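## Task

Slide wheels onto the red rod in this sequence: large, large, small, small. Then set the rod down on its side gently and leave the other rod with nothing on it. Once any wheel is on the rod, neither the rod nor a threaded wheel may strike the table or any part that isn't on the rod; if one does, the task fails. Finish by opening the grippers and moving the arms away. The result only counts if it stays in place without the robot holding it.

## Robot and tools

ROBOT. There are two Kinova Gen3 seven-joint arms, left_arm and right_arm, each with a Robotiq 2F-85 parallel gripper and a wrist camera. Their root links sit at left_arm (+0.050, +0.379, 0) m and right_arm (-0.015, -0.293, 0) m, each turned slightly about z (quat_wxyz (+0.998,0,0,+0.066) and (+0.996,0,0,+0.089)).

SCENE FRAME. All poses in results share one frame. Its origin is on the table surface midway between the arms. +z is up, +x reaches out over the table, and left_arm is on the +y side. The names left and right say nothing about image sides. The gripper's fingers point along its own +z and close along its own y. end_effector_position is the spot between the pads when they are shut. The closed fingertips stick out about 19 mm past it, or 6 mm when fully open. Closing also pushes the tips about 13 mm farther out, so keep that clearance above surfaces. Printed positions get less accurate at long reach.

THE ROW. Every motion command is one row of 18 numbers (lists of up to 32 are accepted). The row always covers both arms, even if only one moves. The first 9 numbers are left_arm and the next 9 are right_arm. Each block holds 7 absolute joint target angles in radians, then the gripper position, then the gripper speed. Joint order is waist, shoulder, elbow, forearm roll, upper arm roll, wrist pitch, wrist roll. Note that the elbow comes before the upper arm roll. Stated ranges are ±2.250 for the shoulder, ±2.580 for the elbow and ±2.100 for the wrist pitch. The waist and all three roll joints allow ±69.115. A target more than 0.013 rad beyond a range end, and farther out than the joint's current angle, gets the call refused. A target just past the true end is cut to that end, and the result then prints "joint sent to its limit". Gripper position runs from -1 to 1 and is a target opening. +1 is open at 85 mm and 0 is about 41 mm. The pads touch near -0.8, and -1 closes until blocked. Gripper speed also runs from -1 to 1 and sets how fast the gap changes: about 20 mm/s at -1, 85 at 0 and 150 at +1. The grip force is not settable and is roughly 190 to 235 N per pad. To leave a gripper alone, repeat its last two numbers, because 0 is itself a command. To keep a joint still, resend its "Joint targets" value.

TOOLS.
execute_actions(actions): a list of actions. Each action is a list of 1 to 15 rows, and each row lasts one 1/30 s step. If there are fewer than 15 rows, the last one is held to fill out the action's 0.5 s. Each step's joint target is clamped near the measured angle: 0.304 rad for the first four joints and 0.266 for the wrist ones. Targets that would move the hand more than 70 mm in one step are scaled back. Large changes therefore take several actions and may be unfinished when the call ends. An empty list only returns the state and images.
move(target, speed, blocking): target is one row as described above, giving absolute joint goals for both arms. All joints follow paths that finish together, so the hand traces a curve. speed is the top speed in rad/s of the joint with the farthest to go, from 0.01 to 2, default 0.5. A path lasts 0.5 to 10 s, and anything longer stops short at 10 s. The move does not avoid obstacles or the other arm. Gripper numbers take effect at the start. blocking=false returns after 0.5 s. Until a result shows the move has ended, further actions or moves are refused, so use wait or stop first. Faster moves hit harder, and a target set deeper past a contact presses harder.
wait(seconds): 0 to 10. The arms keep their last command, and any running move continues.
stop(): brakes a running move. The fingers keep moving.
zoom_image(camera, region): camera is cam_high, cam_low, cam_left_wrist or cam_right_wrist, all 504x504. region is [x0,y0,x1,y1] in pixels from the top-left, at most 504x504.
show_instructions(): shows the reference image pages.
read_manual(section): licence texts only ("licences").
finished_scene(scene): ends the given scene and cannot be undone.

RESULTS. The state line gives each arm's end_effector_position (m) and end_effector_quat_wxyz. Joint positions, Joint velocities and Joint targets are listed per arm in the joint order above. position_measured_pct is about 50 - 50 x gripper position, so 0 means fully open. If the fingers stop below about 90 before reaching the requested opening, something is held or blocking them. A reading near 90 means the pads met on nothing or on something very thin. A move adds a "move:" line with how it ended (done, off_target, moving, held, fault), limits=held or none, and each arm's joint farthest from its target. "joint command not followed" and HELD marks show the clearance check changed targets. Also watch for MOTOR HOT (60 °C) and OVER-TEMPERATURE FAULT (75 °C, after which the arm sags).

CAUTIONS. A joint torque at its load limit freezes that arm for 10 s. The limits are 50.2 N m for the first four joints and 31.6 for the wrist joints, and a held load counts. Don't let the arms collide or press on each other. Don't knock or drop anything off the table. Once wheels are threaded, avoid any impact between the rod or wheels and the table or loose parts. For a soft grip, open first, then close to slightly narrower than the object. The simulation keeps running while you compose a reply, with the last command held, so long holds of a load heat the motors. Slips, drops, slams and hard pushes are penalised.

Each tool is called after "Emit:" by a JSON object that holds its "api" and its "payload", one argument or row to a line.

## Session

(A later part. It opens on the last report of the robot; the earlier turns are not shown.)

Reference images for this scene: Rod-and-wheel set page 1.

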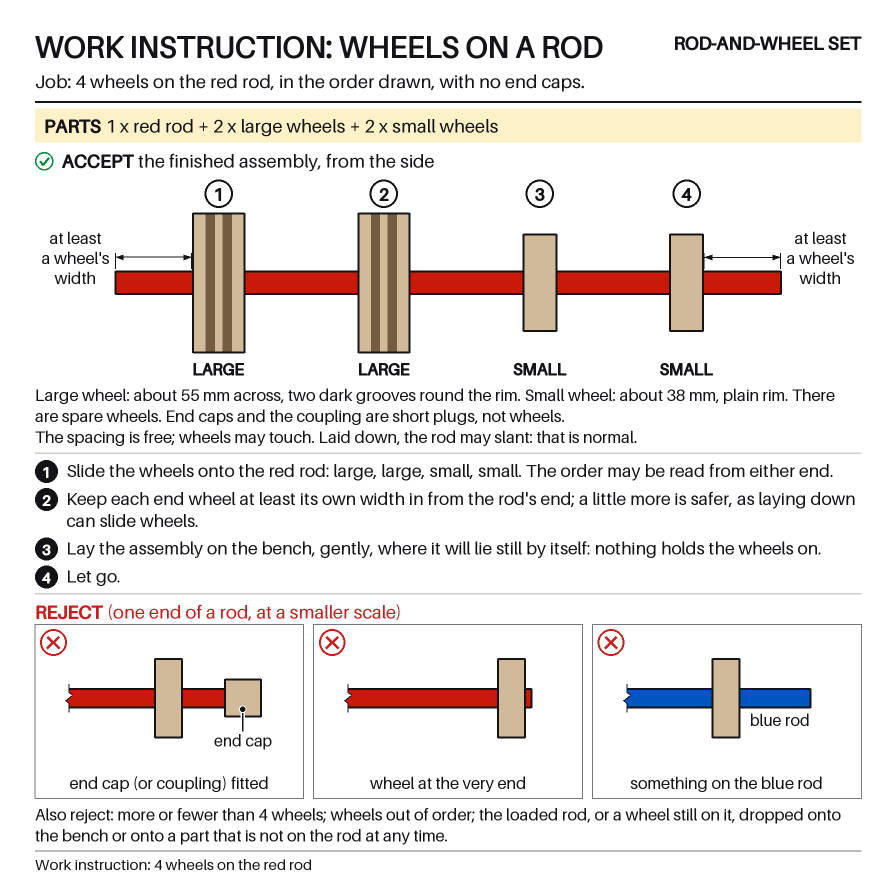

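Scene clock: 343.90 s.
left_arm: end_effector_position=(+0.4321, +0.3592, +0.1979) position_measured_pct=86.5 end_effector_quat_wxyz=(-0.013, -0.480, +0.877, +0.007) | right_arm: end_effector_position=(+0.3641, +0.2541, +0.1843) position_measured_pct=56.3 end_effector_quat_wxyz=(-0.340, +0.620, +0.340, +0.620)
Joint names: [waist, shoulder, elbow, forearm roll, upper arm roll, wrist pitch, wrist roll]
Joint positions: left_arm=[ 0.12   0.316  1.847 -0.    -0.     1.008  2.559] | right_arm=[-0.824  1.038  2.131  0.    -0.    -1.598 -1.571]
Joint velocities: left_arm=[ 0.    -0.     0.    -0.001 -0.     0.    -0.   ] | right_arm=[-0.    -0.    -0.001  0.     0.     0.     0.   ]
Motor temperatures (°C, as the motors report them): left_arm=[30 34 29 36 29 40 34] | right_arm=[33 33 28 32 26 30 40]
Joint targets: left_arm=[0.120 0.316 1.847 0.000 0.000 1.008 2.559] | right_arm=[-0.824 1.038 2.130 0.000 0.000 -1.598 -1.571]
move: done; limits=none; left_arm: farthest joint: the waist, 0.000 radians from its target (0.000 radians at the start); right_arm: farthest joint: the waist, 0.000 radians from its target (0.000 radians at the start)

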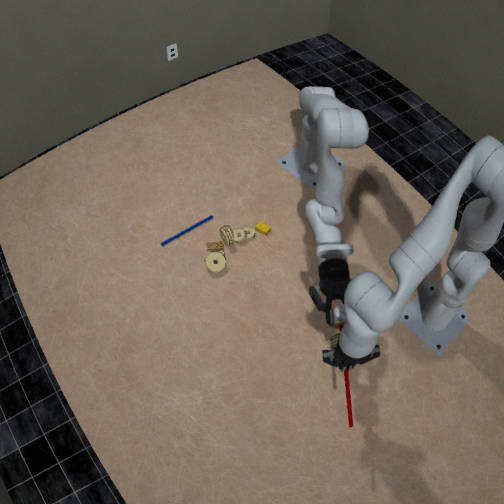

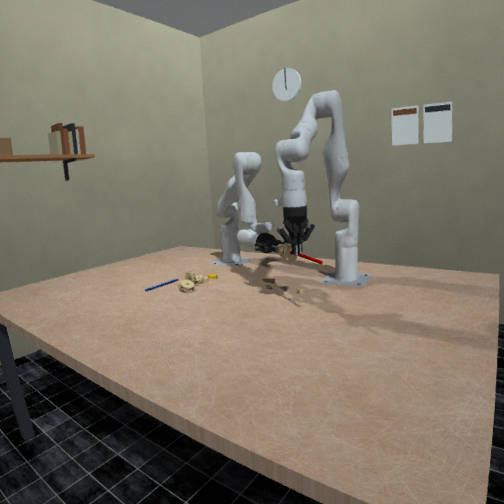

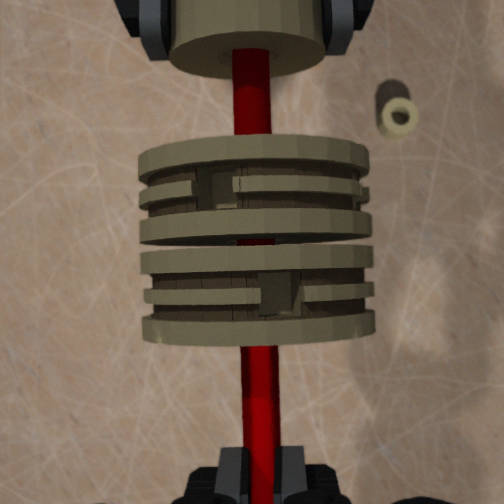

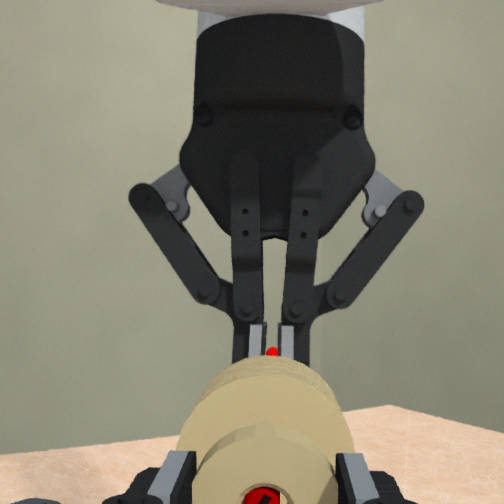

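Emit:
{"api": "move", "payload": {
  "target": [0.1201,0.3161,1.8471,0,0,1.0084,2.5588,-1,0,-0.8235,1.0426,1.9866,0,0,-1.4585,-1.5708,-1,0],
  "speed": 0.035
}}

Emit:
{"api": "execute_actions", "payload": {
  "actions": [
    [[0.1201,0.3161,1.8471,0,0,1.0084,2.5588,-1,0,-0.8235,1.0426,1.9866,0,0,-1.4585,-1.5708,0.3,-0.5]],
    [[0.1201,0.3161,1.8471,0,0,1.0084,2.5588,-1,0,-0.8235,1.0426,1.9866,0,0,-1.4585,-1.5708,0.3,-0.5]]
  ]
}}

Emit:
{"api": "move", "payload": {
  "target": [0.1201,0.3161,1.8471,0,0,1.0084,2.5588,-1,0,-0.8235,1.0728,2.358,0,0,-1.86,-1.5708,0.3,0],
  "speed": 0.3
}}

Scene clock: 352.87 s.
left_arm: end_effector_position=(+0.4321, +0.3592, +0.1979) position_measured_pct=86.5 end_effector_quat_wxyz=(-0.013, -0.480, +0.877, +0.007) | right_arm: end_effector_position=(+0.3881, +0.2918, +0.1847) position_measured_pct=56.3 end_effector_quat_wxyz=(-0.340, +0.620, +0.340, +0.620)
Joint names: [waist, shoulder, elbow, forearm roll, upper arm roll, wrist pitch, wrist roll]
Joint positions: left_arm=[ 0.12   0.316  1.847 -0.    -0.     1.008  2.559] | right_arm=[-0.824  1.042  1.987  0.    -0.    -1.459 -1.571]
Joint velocities: left_arm=[0.    0.    0.    0.001 0.    0.002 0.   ] | right_arm=[ 0.     0.    -0.001 -0.     0.     0.    -0.   ]
Motor temperatures (°C, as the motors report them): left_arm=[30 34 29 36 29 40 34] | right_arm=[33 34 28 32 26 30 40]
Joint targets: left_arm=[0.120 0.316 1.847 0.000 0.000 1.008 2.559] | right_arm=[-0.824 1.043 1.987 0.000 0.000 -1.458 -1.571]
move: done; limits=none; left_arm: farthest joint: the waist, 0.000 radians from its target (0.000 radians at the start); right_arm: farthest joint: the waist, 0.000 radians from its target (0.000 radians at the start)

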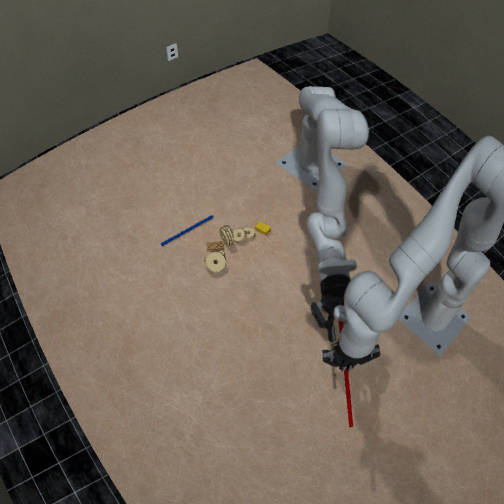

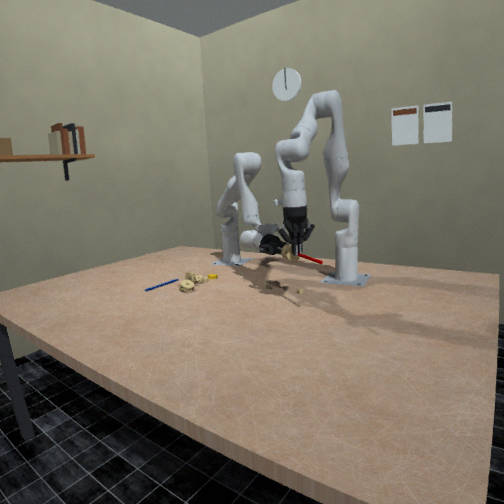

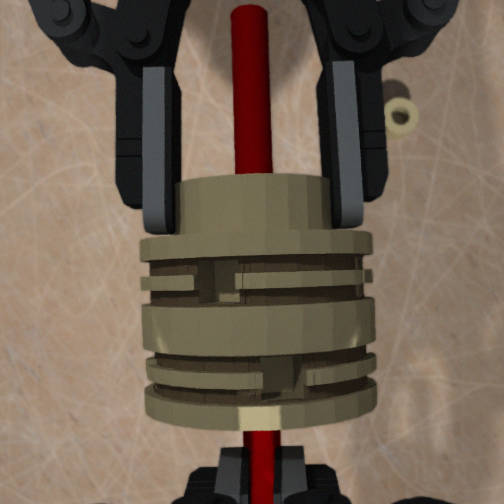

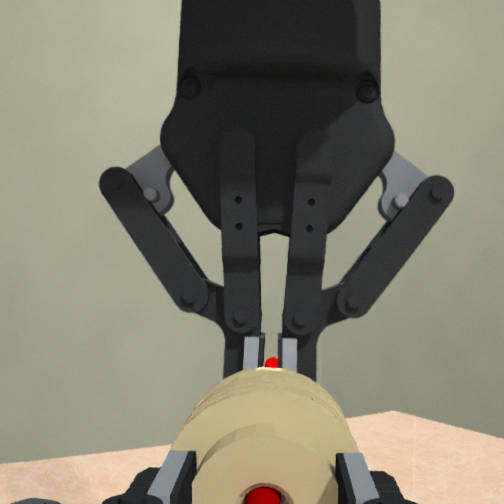

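Scene clock: 353.87 s.
left_arm: end_effector_position=(+0.4321, +0.3592, +0.1979) position_measured_pct=86.5 end_effector_quat_wxyz=(-0.013, -0.480, +0.877, +0.007) | right_arm: end_effector_position=(+0.3882, +0.2917, +0.1845) position_measured_pct=34.9 end_effector_quat_wxyz=(-0.340, +0.620, +0.340, +0.620)
Joint names: [waist, shoulder, elbow, forearm roll, upper arm roll, wrist pitch, wrist roll]
Joint positions: left_arm=[ 0.12   0.316  1.847 -0.    -0.     1.008  2.559] | right_arm=[-0.823  1.043  1.987 -0.     0.    -1.458 -1.571]
Joint velocities: left_arm=[ 0.     0.002 -0.    -0.     0.001 -0.     0.   ] | right_arm=[ 0.    -0.    -0.001  0.     0.    -0.     0.   ]
Motor temperatures (°C, as the motors report them): left_arm=[30 34 29 36 29 40 34] | right_arm=[33 34 28 32 26 30 40]
Joint targets: left_arm=[0.120 0.316 1.847 0.000 0.000 1.008 2.559] | right_arm=[-0.824 1.043 1.987 0.000 0.000 -1.458 -1.571]
Step readings (joint positions; steps 1 to 15: 1st action; 16 to 30: 2nd action):
0: left_arm=[0.120 0.316 1.847 -0.000 -0.000 1.008 2.559] | right_arm=[-0.824 1.042 1.987 0.000 -0.000 -1.459 -1.571]
1: left_arm=[0.120 0.316 1.847 -0.000 -0.000 1.008 2.559] | right_arm=[-0.824 1.042 1.987 0.000 -0.000 -1.459 -1.571]
2: left_arm=[0.120 0.316 1.847 -0.000 -0.000 1.008 2.559] | right_arm=[-0.824 1.042 1.987 0.000 -0.000 -1.459 -1.571]
4: left_arm=[0.120 0.316 1.847 -0.000 0.000 1.008 2.559] | right_arm=[-0.824 1.042 1.987 0.000 -0.000 -1.459 -1.571]
8: left_arm=[0.120 0.316 1.847 -0.000 -0.000 1.008 2.559] | right_arm=[-0.824 1.043 1.987 -0.000 0.000 -1.459 -1.571]
15: left_arm=[0.120 0.316 1.847 -0.000 -0.000 1.008 2.559] | right_arm=[-0.824 1.043 1.987 -0.000 0.000 -1.458 -1.571]
16: left_arm=[0.120 0.316 1.847 -0.000 -0.000 1.008 2.559] | right_arm=[-0.824 1.043 1.987 -0.000 0.000 -1.458 -1.571]
17: left_arm=[0.120 0.316 1.847 -0.000 -0.000 1.008 2.559] | right_arm=[-0.824 1.043 1.987 -0.000 0.000 -1.458 -1.571]
19: left_arm=[0.120 0.316 1.847 -0.000 -0.000 1.008 2.559] | right_arm=[-0.824 1.043 1.987 -0.000 0.000 -1.458 -1.571]
23: left_arm=[0.120 0.316 1.847 -0.000 -0.000 1.008 2.559] | right_arm=[-0.824 1.043 1.987 -0.000 0.000 -1.458 -1.571]
30: Joint positions above

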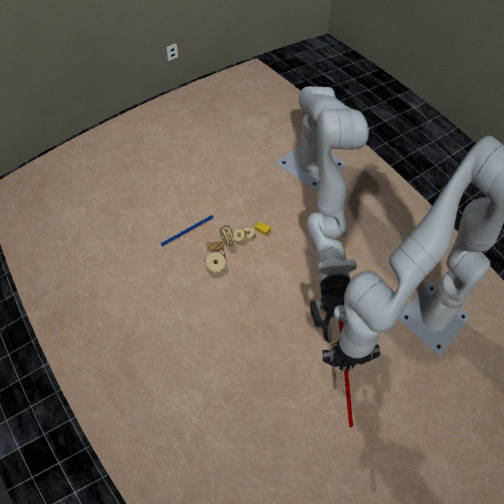

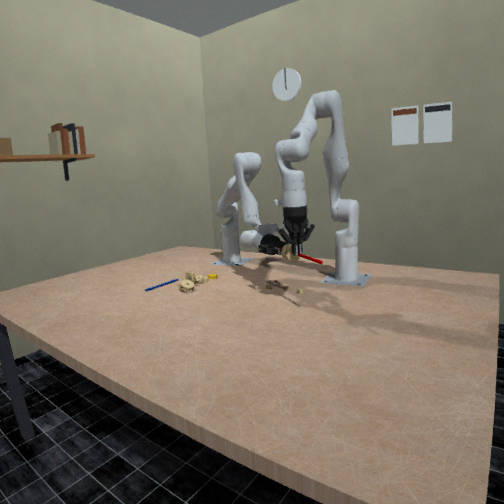

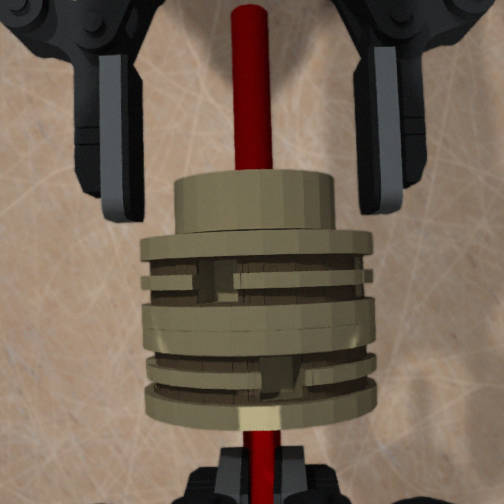

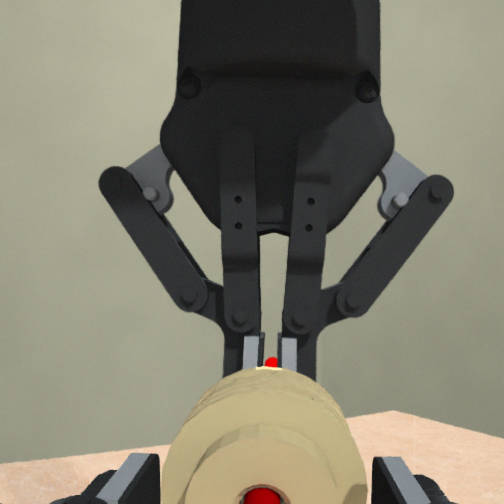

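Scene clock: 355.60 s.
left_arm: end_effector_position=(+0.4321, +0.3592, +0.1979) position_measured_pct=86.5 end_effector_quat_wxyz=(-0.013, -0.480, +0.877, +0.007) | right_arm: end_effector_position=(+0.3243, +0.1917, +0.1845) position_measured_pct=34.9 end_effector_quat_wxyz=(-0.340, +0.620, +0.340, +0.620)
Joint names: [waist, shoulder, elbow, forearm roll, upper arm roll, wrist pitch, wrist roll]
Joint positions: left_arm=[ 0.12   0.316  1.847 -0.    -0.     1.008  2.559] | right_arm=[-0.823  1.073  2.358  0.    -0.    -1.86  -1.571]
Joint velocities: left_arm=[-0.001 -0.001 -0.    -0.     0.    -0.     0.   ] | right_arm=[-0.     0.    -0.002 -0.     0.    -0.     0.   ]
Motor temperatures (°C, as the motors report them): left_arm=[30 34 29 36 29 40 34] | right_arm=[33 34 28 32 26 30 40]
Joint targets: left_arm=[0.120 0.316 1.847 0.000 0.000 1.008 2.559] | right_arm=[-0.824 1.073 2.358 0.000 0.000 -1.860 -1.571]
move: done; limits=none; left_arm: farthest joint: the waist, 0.000 radians from its target (0.000 radians at the start); right_arm: farthest joint: the waist, 0.000 radians from its target (0.000 radians at the start)

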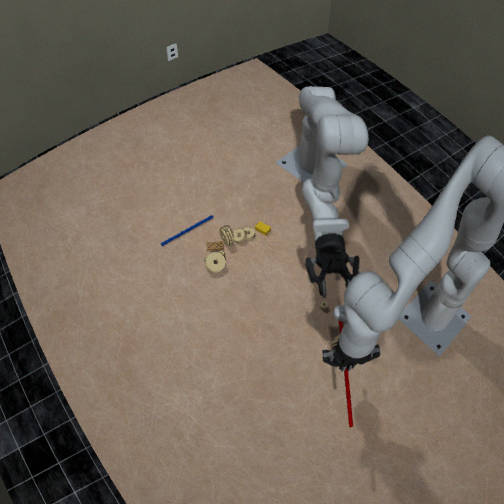

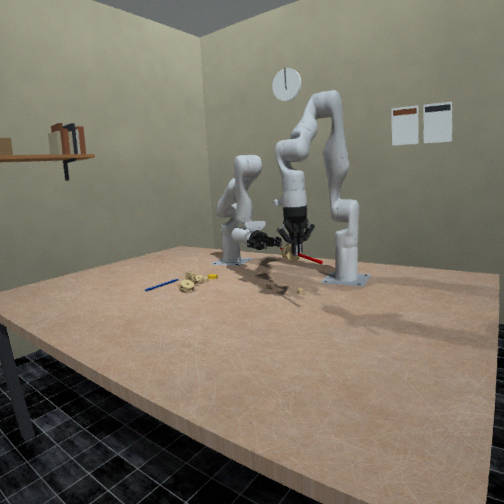

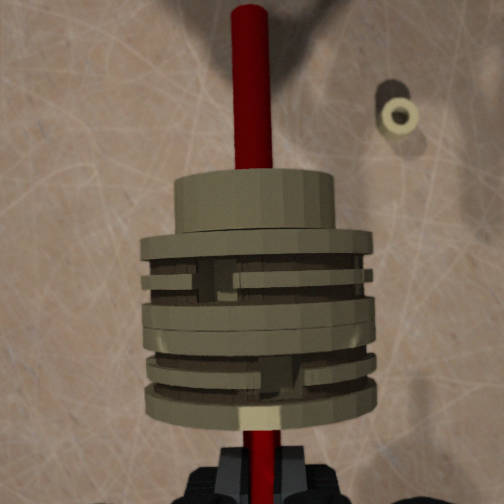

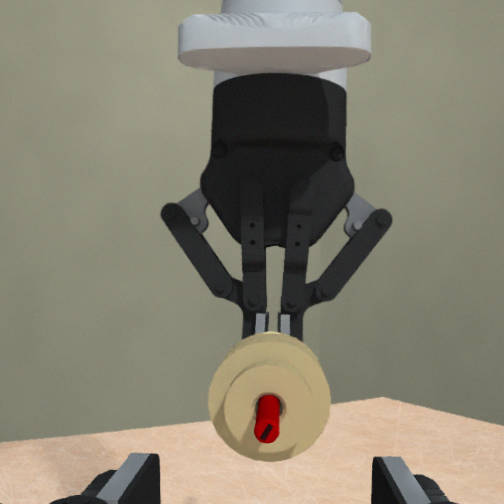

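Emit:
{"api": "move", "payload": {
  "target": [0.1201,0.3161,1.8471,0,0,1.0084,2.5588,-1,0,-0.8235,0.33,2.0,0,0,0.81,-1.8,0.3,0],
  "speed": 0.9
}}

Emit:
{"api": "move", "payload": {
  "target": [0.1201,0.3161,1.8471,0,0,1.0084,2.5588,-1,0,-0.2267,0.5148,2.0873,0,0,0.5395,-2.0257,0.3,0],
  "speed": 0.7
}}

Scene clock: 370.73 s.
left_arm: end_effector_position=(+0.4321, +0.3592, +0.1979) position_measured_pct=86.5 end_effector_quat_wxyz=(-0.013, -0.480, +0.877, +0.007) | right_arm: end_effector_position=(+0.2024, +0.0009, +0.1551) position_measured_pct=34.9 end_effector_quat_wxyz=(-0.000, +0.926, +0.377, +0.001)
Joint names: [waist, shoulder, elbow, forearm roll, upper arm roll, wrist pitch, wrist roll]
Joint positions: left_arm=[ 0.12   0.316  1.847 -0.    -0.     1.008  2.559] | right_arm=[-0.823  0.33   2.    -0.    -0.     0.81  -1.8  ]
Joint velocities: left_arm=[-0.     0.001  0.     0.001 -0.    -0.     0.001] | right_arm=[ 0.    -0.003 -0.001  0.    -0.     0.    -0.   ]
Motor temperatures (°C, as the motors report them): left_arm=[30 34 29 36 29 40 34] | right_arm=[33 34 28 32 26 30 40]
Joint targets: left_arm=[0.120 0.316 1.847 0.000 0.000 1.008 2.559] | right_arm=[-0.824 0.330 2.000 0.000 0.000 0.810 -1.800]
move: done; limits=none; left_arm: farthest joint: the waist, 0.000 radians from its target (0.000 radians at the start); right_arm: farthest joint: the waist, 0.000 radians from its target (0.000 radians at the start)

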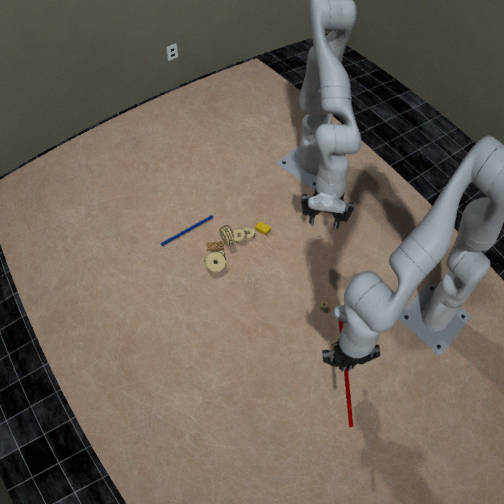

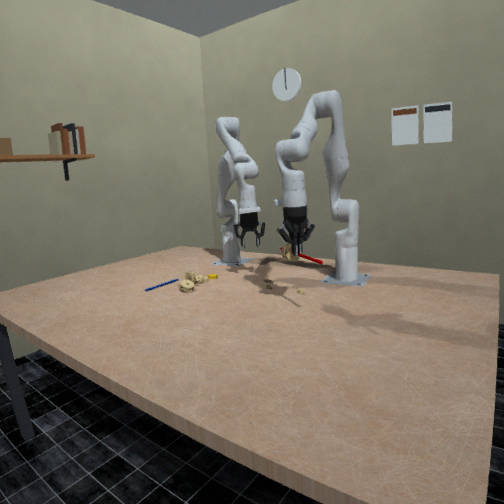

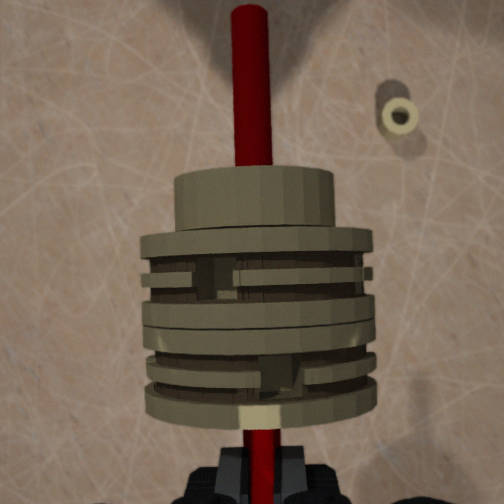

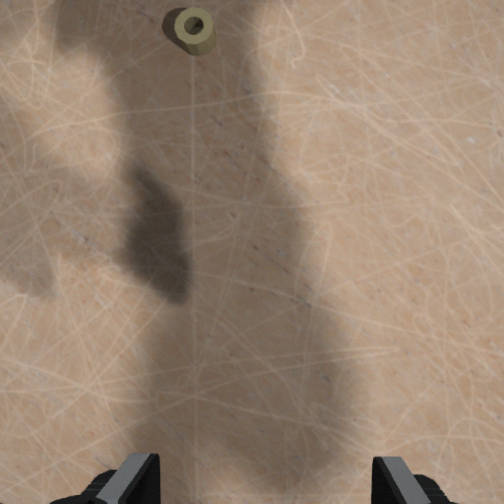

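Scene clock: 372.27 s.
left_arm: end_effector_position=(+0.4321, +0.3592, +0.1979) position_measured_pct=86.5 end_effector_quat_wxyz=(-0.013, -0.480, +0.877, +0.007) | right_arm: end_effector_position=(+0.3335, -0.1705, +0.0701) position_measured_pct=34.9 end_effector_quat_wxyz=(-0.000, +1.000, -0.025, +0.000)
Joint names: [waist, shoulder, elbow, forearm roll, upper arm roll, wrist pitch, wrist roll]
Joint positions: left_arm=[ 0.12   0.316  1.847 -0.    -0.     1.008  2.559] | right_arm=[-0.227  0.515  2.087  0.     0.     0.539 -2.026]
Joint velocities: left_arm=[ 0.002 -0.     0.    -0.001  0.    -0.001 -0.001] | right_arm=[ 0.002  0.001  0.    -0.    -0.    -0.    -0.   ]
Motor temperatures (°C, as the motors report them): left_arm=[30 34 29 36 29 40 34] | right_arm=[33 34 28 32 26 30 40]
Joint targets: left_arm=[0.120 0.316 1.847 0.000 0.000 1.008 2.559] | right_arm=[-0.227 0.515 2.087 0.000 0.000 0.539 -2.026]
move: done; limits=none; left_arm: farthest joint: the waist, 0.000 radians from its target (0.000 radians at the start); right_arm: farthest joint: the waist, 0.000 radians from its target (0.597 radians at the start)

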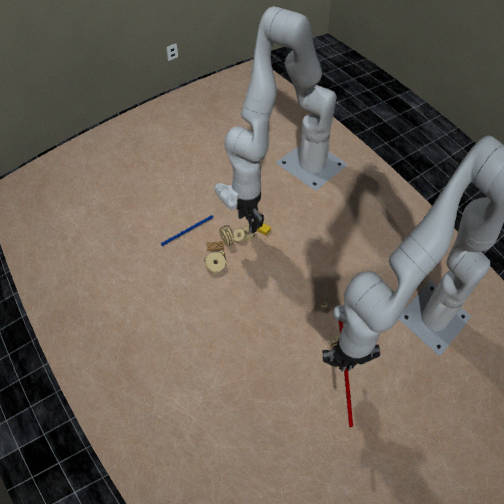

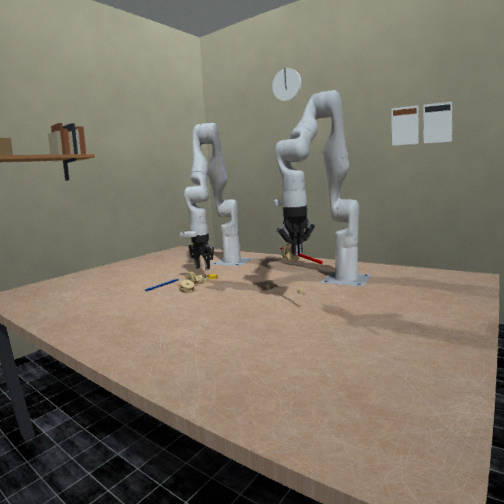

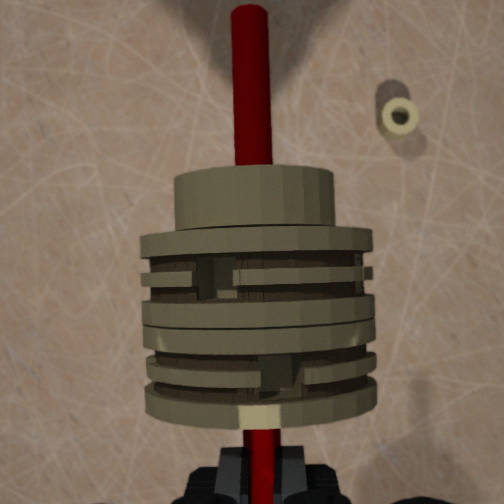

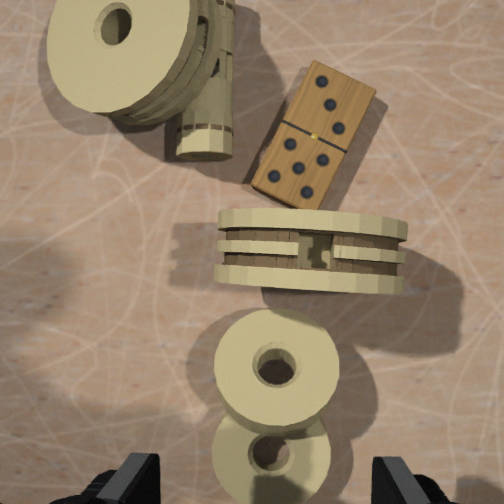

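Emit:
{"api": "move", "payload": {
  "target": [0.1201,0.3161,1.8471,0,0,1.0084,2.5588,-1,0,-0.2267,0.6373,2.1218,0,0,0.3825,-2.0257,0.3,0],
  "speed": 0.2
}}

Emit:
{"api": "execute_actions", "payload": {
  "actions": [
    [[0.1201,0.3161,1.8471,0,0,1.0084,2.5588,-1,0,-0.2267,0.6373,2.1218,0,0,0.3825,-2.0257,-1,0]],
    [[0.1201,0.3161,1.8471,0,0,1.0084,2.5588,-1,0,-0.2267,0.6373,2.1218,0,0,0.3825,-2.0257,-1,0]]
  ]
}}

Emit:
{"api": "move", "payload": {
  "target": [0.1201,0.3161,1.8471,0,0,1.0084,2.5588,-1,0,-0.2267,0.5148,2.0873,0,0,0.5395,-2.0257,-1,0],
  "speed": 0.1
}}

Scene clock: 378.43 s.
left_arm: end_effector_position=(+0.4321, +0.3592, +0.1979) position_measured_pct=86.5 end_effector_quat_wxyz=(-0.013, -0.480, +0.877, +0.007) | right_arm: end_effector_position=(+0.3328, -0.1710, +0.0201) position_measured_pct=34.9 end_effector_quat_wxyz=(-0.000, +1.000, -0.025, +0.000)
Joint names: [waist, shoulder, elbow, forearm roll, upper arm roll, wrist pitch, wrist roll]
Joint positions: left_arm=[ 0.12   0.316  1.847 -0.    -0.     1.008  2.559] | right_arm=[-0.227  0.637  2.122  0.    -0.     0.383 -2.026]
Joint velocities: left_arm=[-0.001  0.001  0.     0.001 -0.     0.    -0.001] | right_arm=[-0.     0.002  0.     0.    -0.    -0.     0.   ]
Motor temperatures (°C, as the motors report them): left_arm=[30 34 29 36 29 40 34] | right_arm=[33 34 28 32 26 30 40]
Joint targets: left_arm=[0.120 0.316 1.847 0.000 0.000 1.008 2.559] | right_arm=[-0.227 0.637 2.122 0.000 0.000 0.382 -2.026]
move: done; limits=none; left_arm: farthest joint: the waist, 0.000 radians from its target (0.000 radians at the start); right_arm: farthest joint: the waist, 0.000 radians from its target (0.000 radians at the start)

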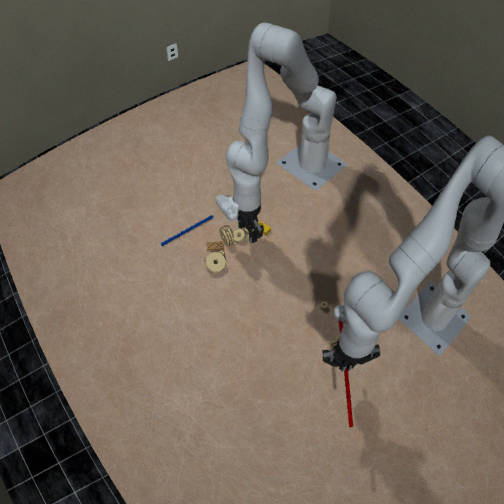

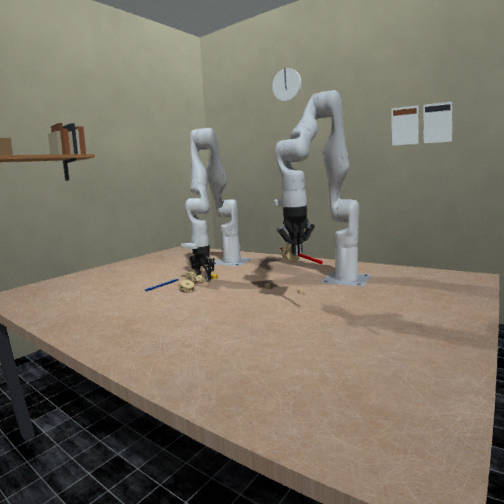

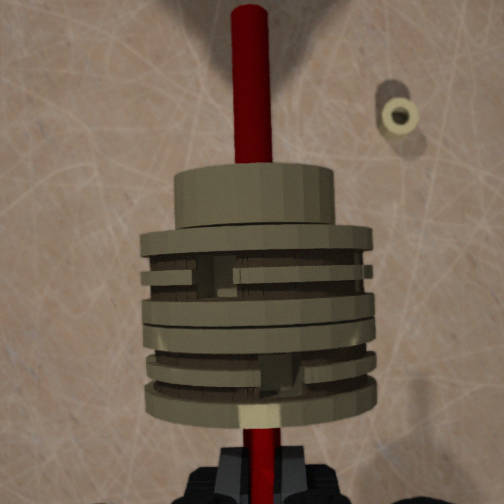

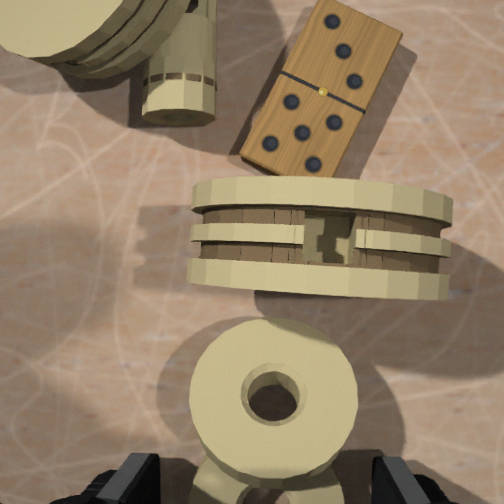

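Scene clock: 379.43 s.
left_arm: end_effector_position=(+0.4321, +0.3592, +0.1979) position_measured_pct=86.5 end_effector_quat_wxyz=(-0.013, -0.480, +0.877, +0.007) | right_arm: end_effector_position=(+0.3327, -0.1710, +0.0208) position_measured_pct=56.3 end_effector_quat_wxyz=(-0.000, +1.000, -0.025, +0.000)
Joint names: [waist, shoulder, elbow, forearm roll, upper arm roll, wrist pitch, wrist roll]
Joint positions: left_arm=[ 0.12   0.316  1.847 -0.    -0.     1.008  2.559] | right_arm=[-0.227  0.635  2.122  0.     0.     0.384 -2.026]
Joint velocities: left_arm=[ 0.  0.  0.  0. -0.  0. -0.] | right_arm=[-0.001  0.    -0.002  0.    -0.    -0.    -0.   ]
Motor temperatures (°C, as the motors report them): left_arm=[30 34 29 36 29 40 34] | right_arm=[33 34 28 32 26 30 40]
Joint targets: left_arm=[0.120 0.316 1.847 0.000 0.000 1.008 2.559] | right_arm=[-0.227 0.637 2.122 0.000 0.000 0.383 -2.026]
Step readings (joint positions; steps 1 to 15: 1st action; 16 to 30: 2nd action):
0: left_arm=[0.120 0.316 1.847 -0.000 -0.000 1.008 2.559] | right_arm=[-0.227 0.637 2.122 0.000 -0.000 0.383 -2.026]
1: left_arm=[0.120 0.316 1.847 -0.000 -0.000 1.008 2.559] | right_arm=[-0.227 0.637 2.122 -0.000 -0.000 0.383 -2.026]
2: left_arm=[0.120 0.316 1.847 -0.000 -0.000 1.008 2.559] | right_arm=[-0.227 0.637 2.122 -0.000 -0.000 0.383 -2.026]
4: left_arm=[0.120 0.316 1.847 -0.000 -0.000 1.008 2.559] | right_arm=[-0.227 0.637 2.122 0.000 0.000 0.382 -2.026]
8: left_arm=[0.120 0.316 1.847 -0.000 -0.000 1.008 2.559] | right_arm=[-0.227 0.637 2.122 0.000 0.000 0.383 -2.026]
15: left_arm=[0.120 0.316 1.847 -0.000 -0.000 1.008 2.559] | right_arm=[-0.227 0.635 2.122 0.000 0.000 0.384 -2.026]
16: left_arm=[0.120 0.316 1.847 -0.000 -0.000 1.008 2.559] | right_arm=[-0.227 0.635 2.122 0.000 0.000 0.384 -2.026]
17: left_arm=[0.120 0.316 1.847 -0.000 -0.000 1.008 2.559] | right_arm=[-0.227 0.635 2.122 0.000 0.000 0.384 -2.026]
19: left_arm=[0.120 0.316 1.847 -0.000 -0.000 1.008 2.559] | right_arm=[-0.227 0.635 2.122 0.000 0.000 0.384 -2.026]
23: left_arm=[0.120 0.316 1.847 -0.000 -0.000 1.008 2.559] | right_arm=[-0.227 0.635 2.122 0.000 0.000 0.384 -2.026]
30: Joint positions above

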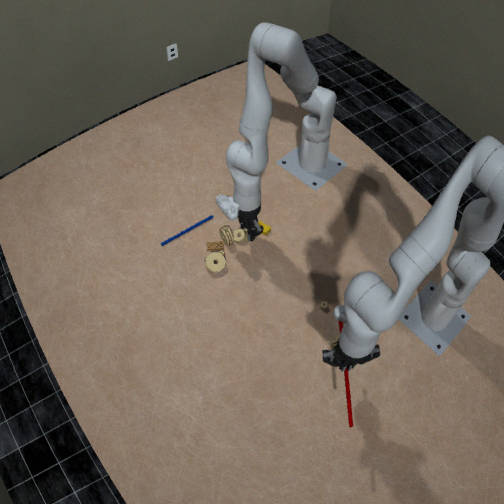

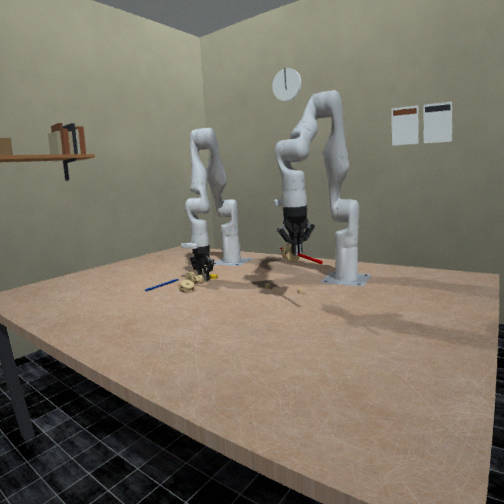

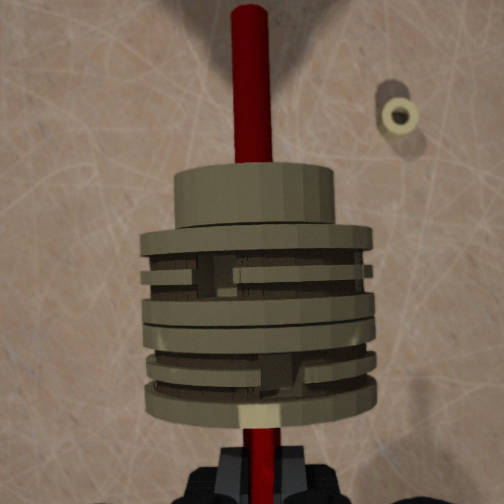

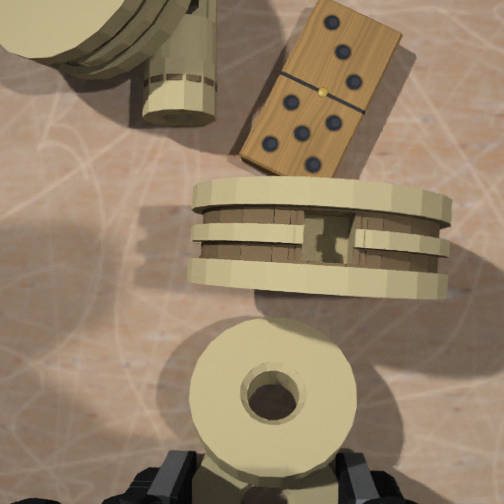

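Scene clock: 381.30 s.
left_arm: end_effector_position=(+0.4321, +0.3592, +0.1979) position_measured_pct=86.5 end_effector_quat_wxyz=(-0.013, -0.480, +0.877, +0.007) | right_arm: end_effector_position=(+0.3335, -0.1706, +0.0699) position_measured_pct=56.3 end_effector_quat_wxyz=(+0.000, +1.000, -0.025, -0.000)
Joint names: [waist, shoulder, elbow, forearm roll, upper arm roll, wrist pitch, wrist roll]
Joint positions: left_arm=[ 0.12   0.316  1.847 -0.    -0.     1.008  2.559] | right_arm=[-0.227  0.515  2.087 -0.     0.     0.539 -2.026]
Joint velocities: left_arm=[ 0.     0.001 -0.    -0.     0.     0.    -0.001] | right_arm=[-0.    -0.002 -0.     0.    -0.     0.    -0.   ]
Motor temperatures (°C, as the motors report them): left_arm=[30 34 29 36 29 40 34] | right_arm=[33 34 28 32 26 30 40]
Joint targets: left_arm=[0.120 0.316 1.847 0.000 0.000 1.008 2.559] | right_arm=[-0.227 0.515 2.087 0.000 0.000 0.539 -2.026]
move: done; limits=none; left_arm: farthest joint: the waist, 0.000 radians from its target (0.000 radians at the start); right_arm: farthest joint: the waist, 0.000 radians from its target (0.000 radians at the start)

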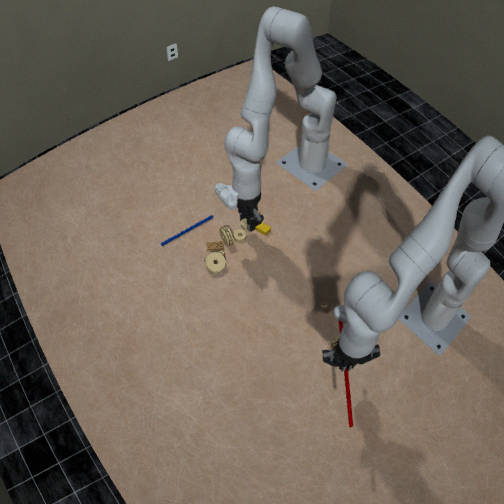

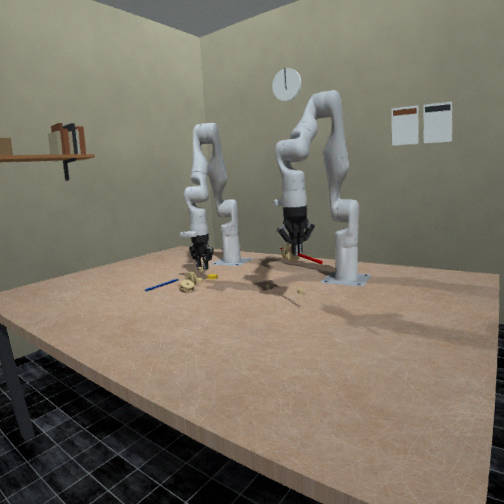

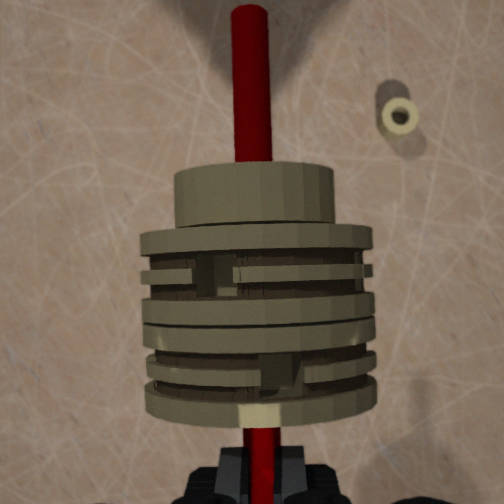

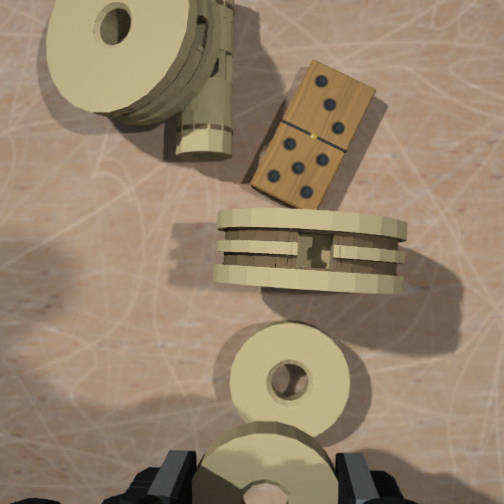

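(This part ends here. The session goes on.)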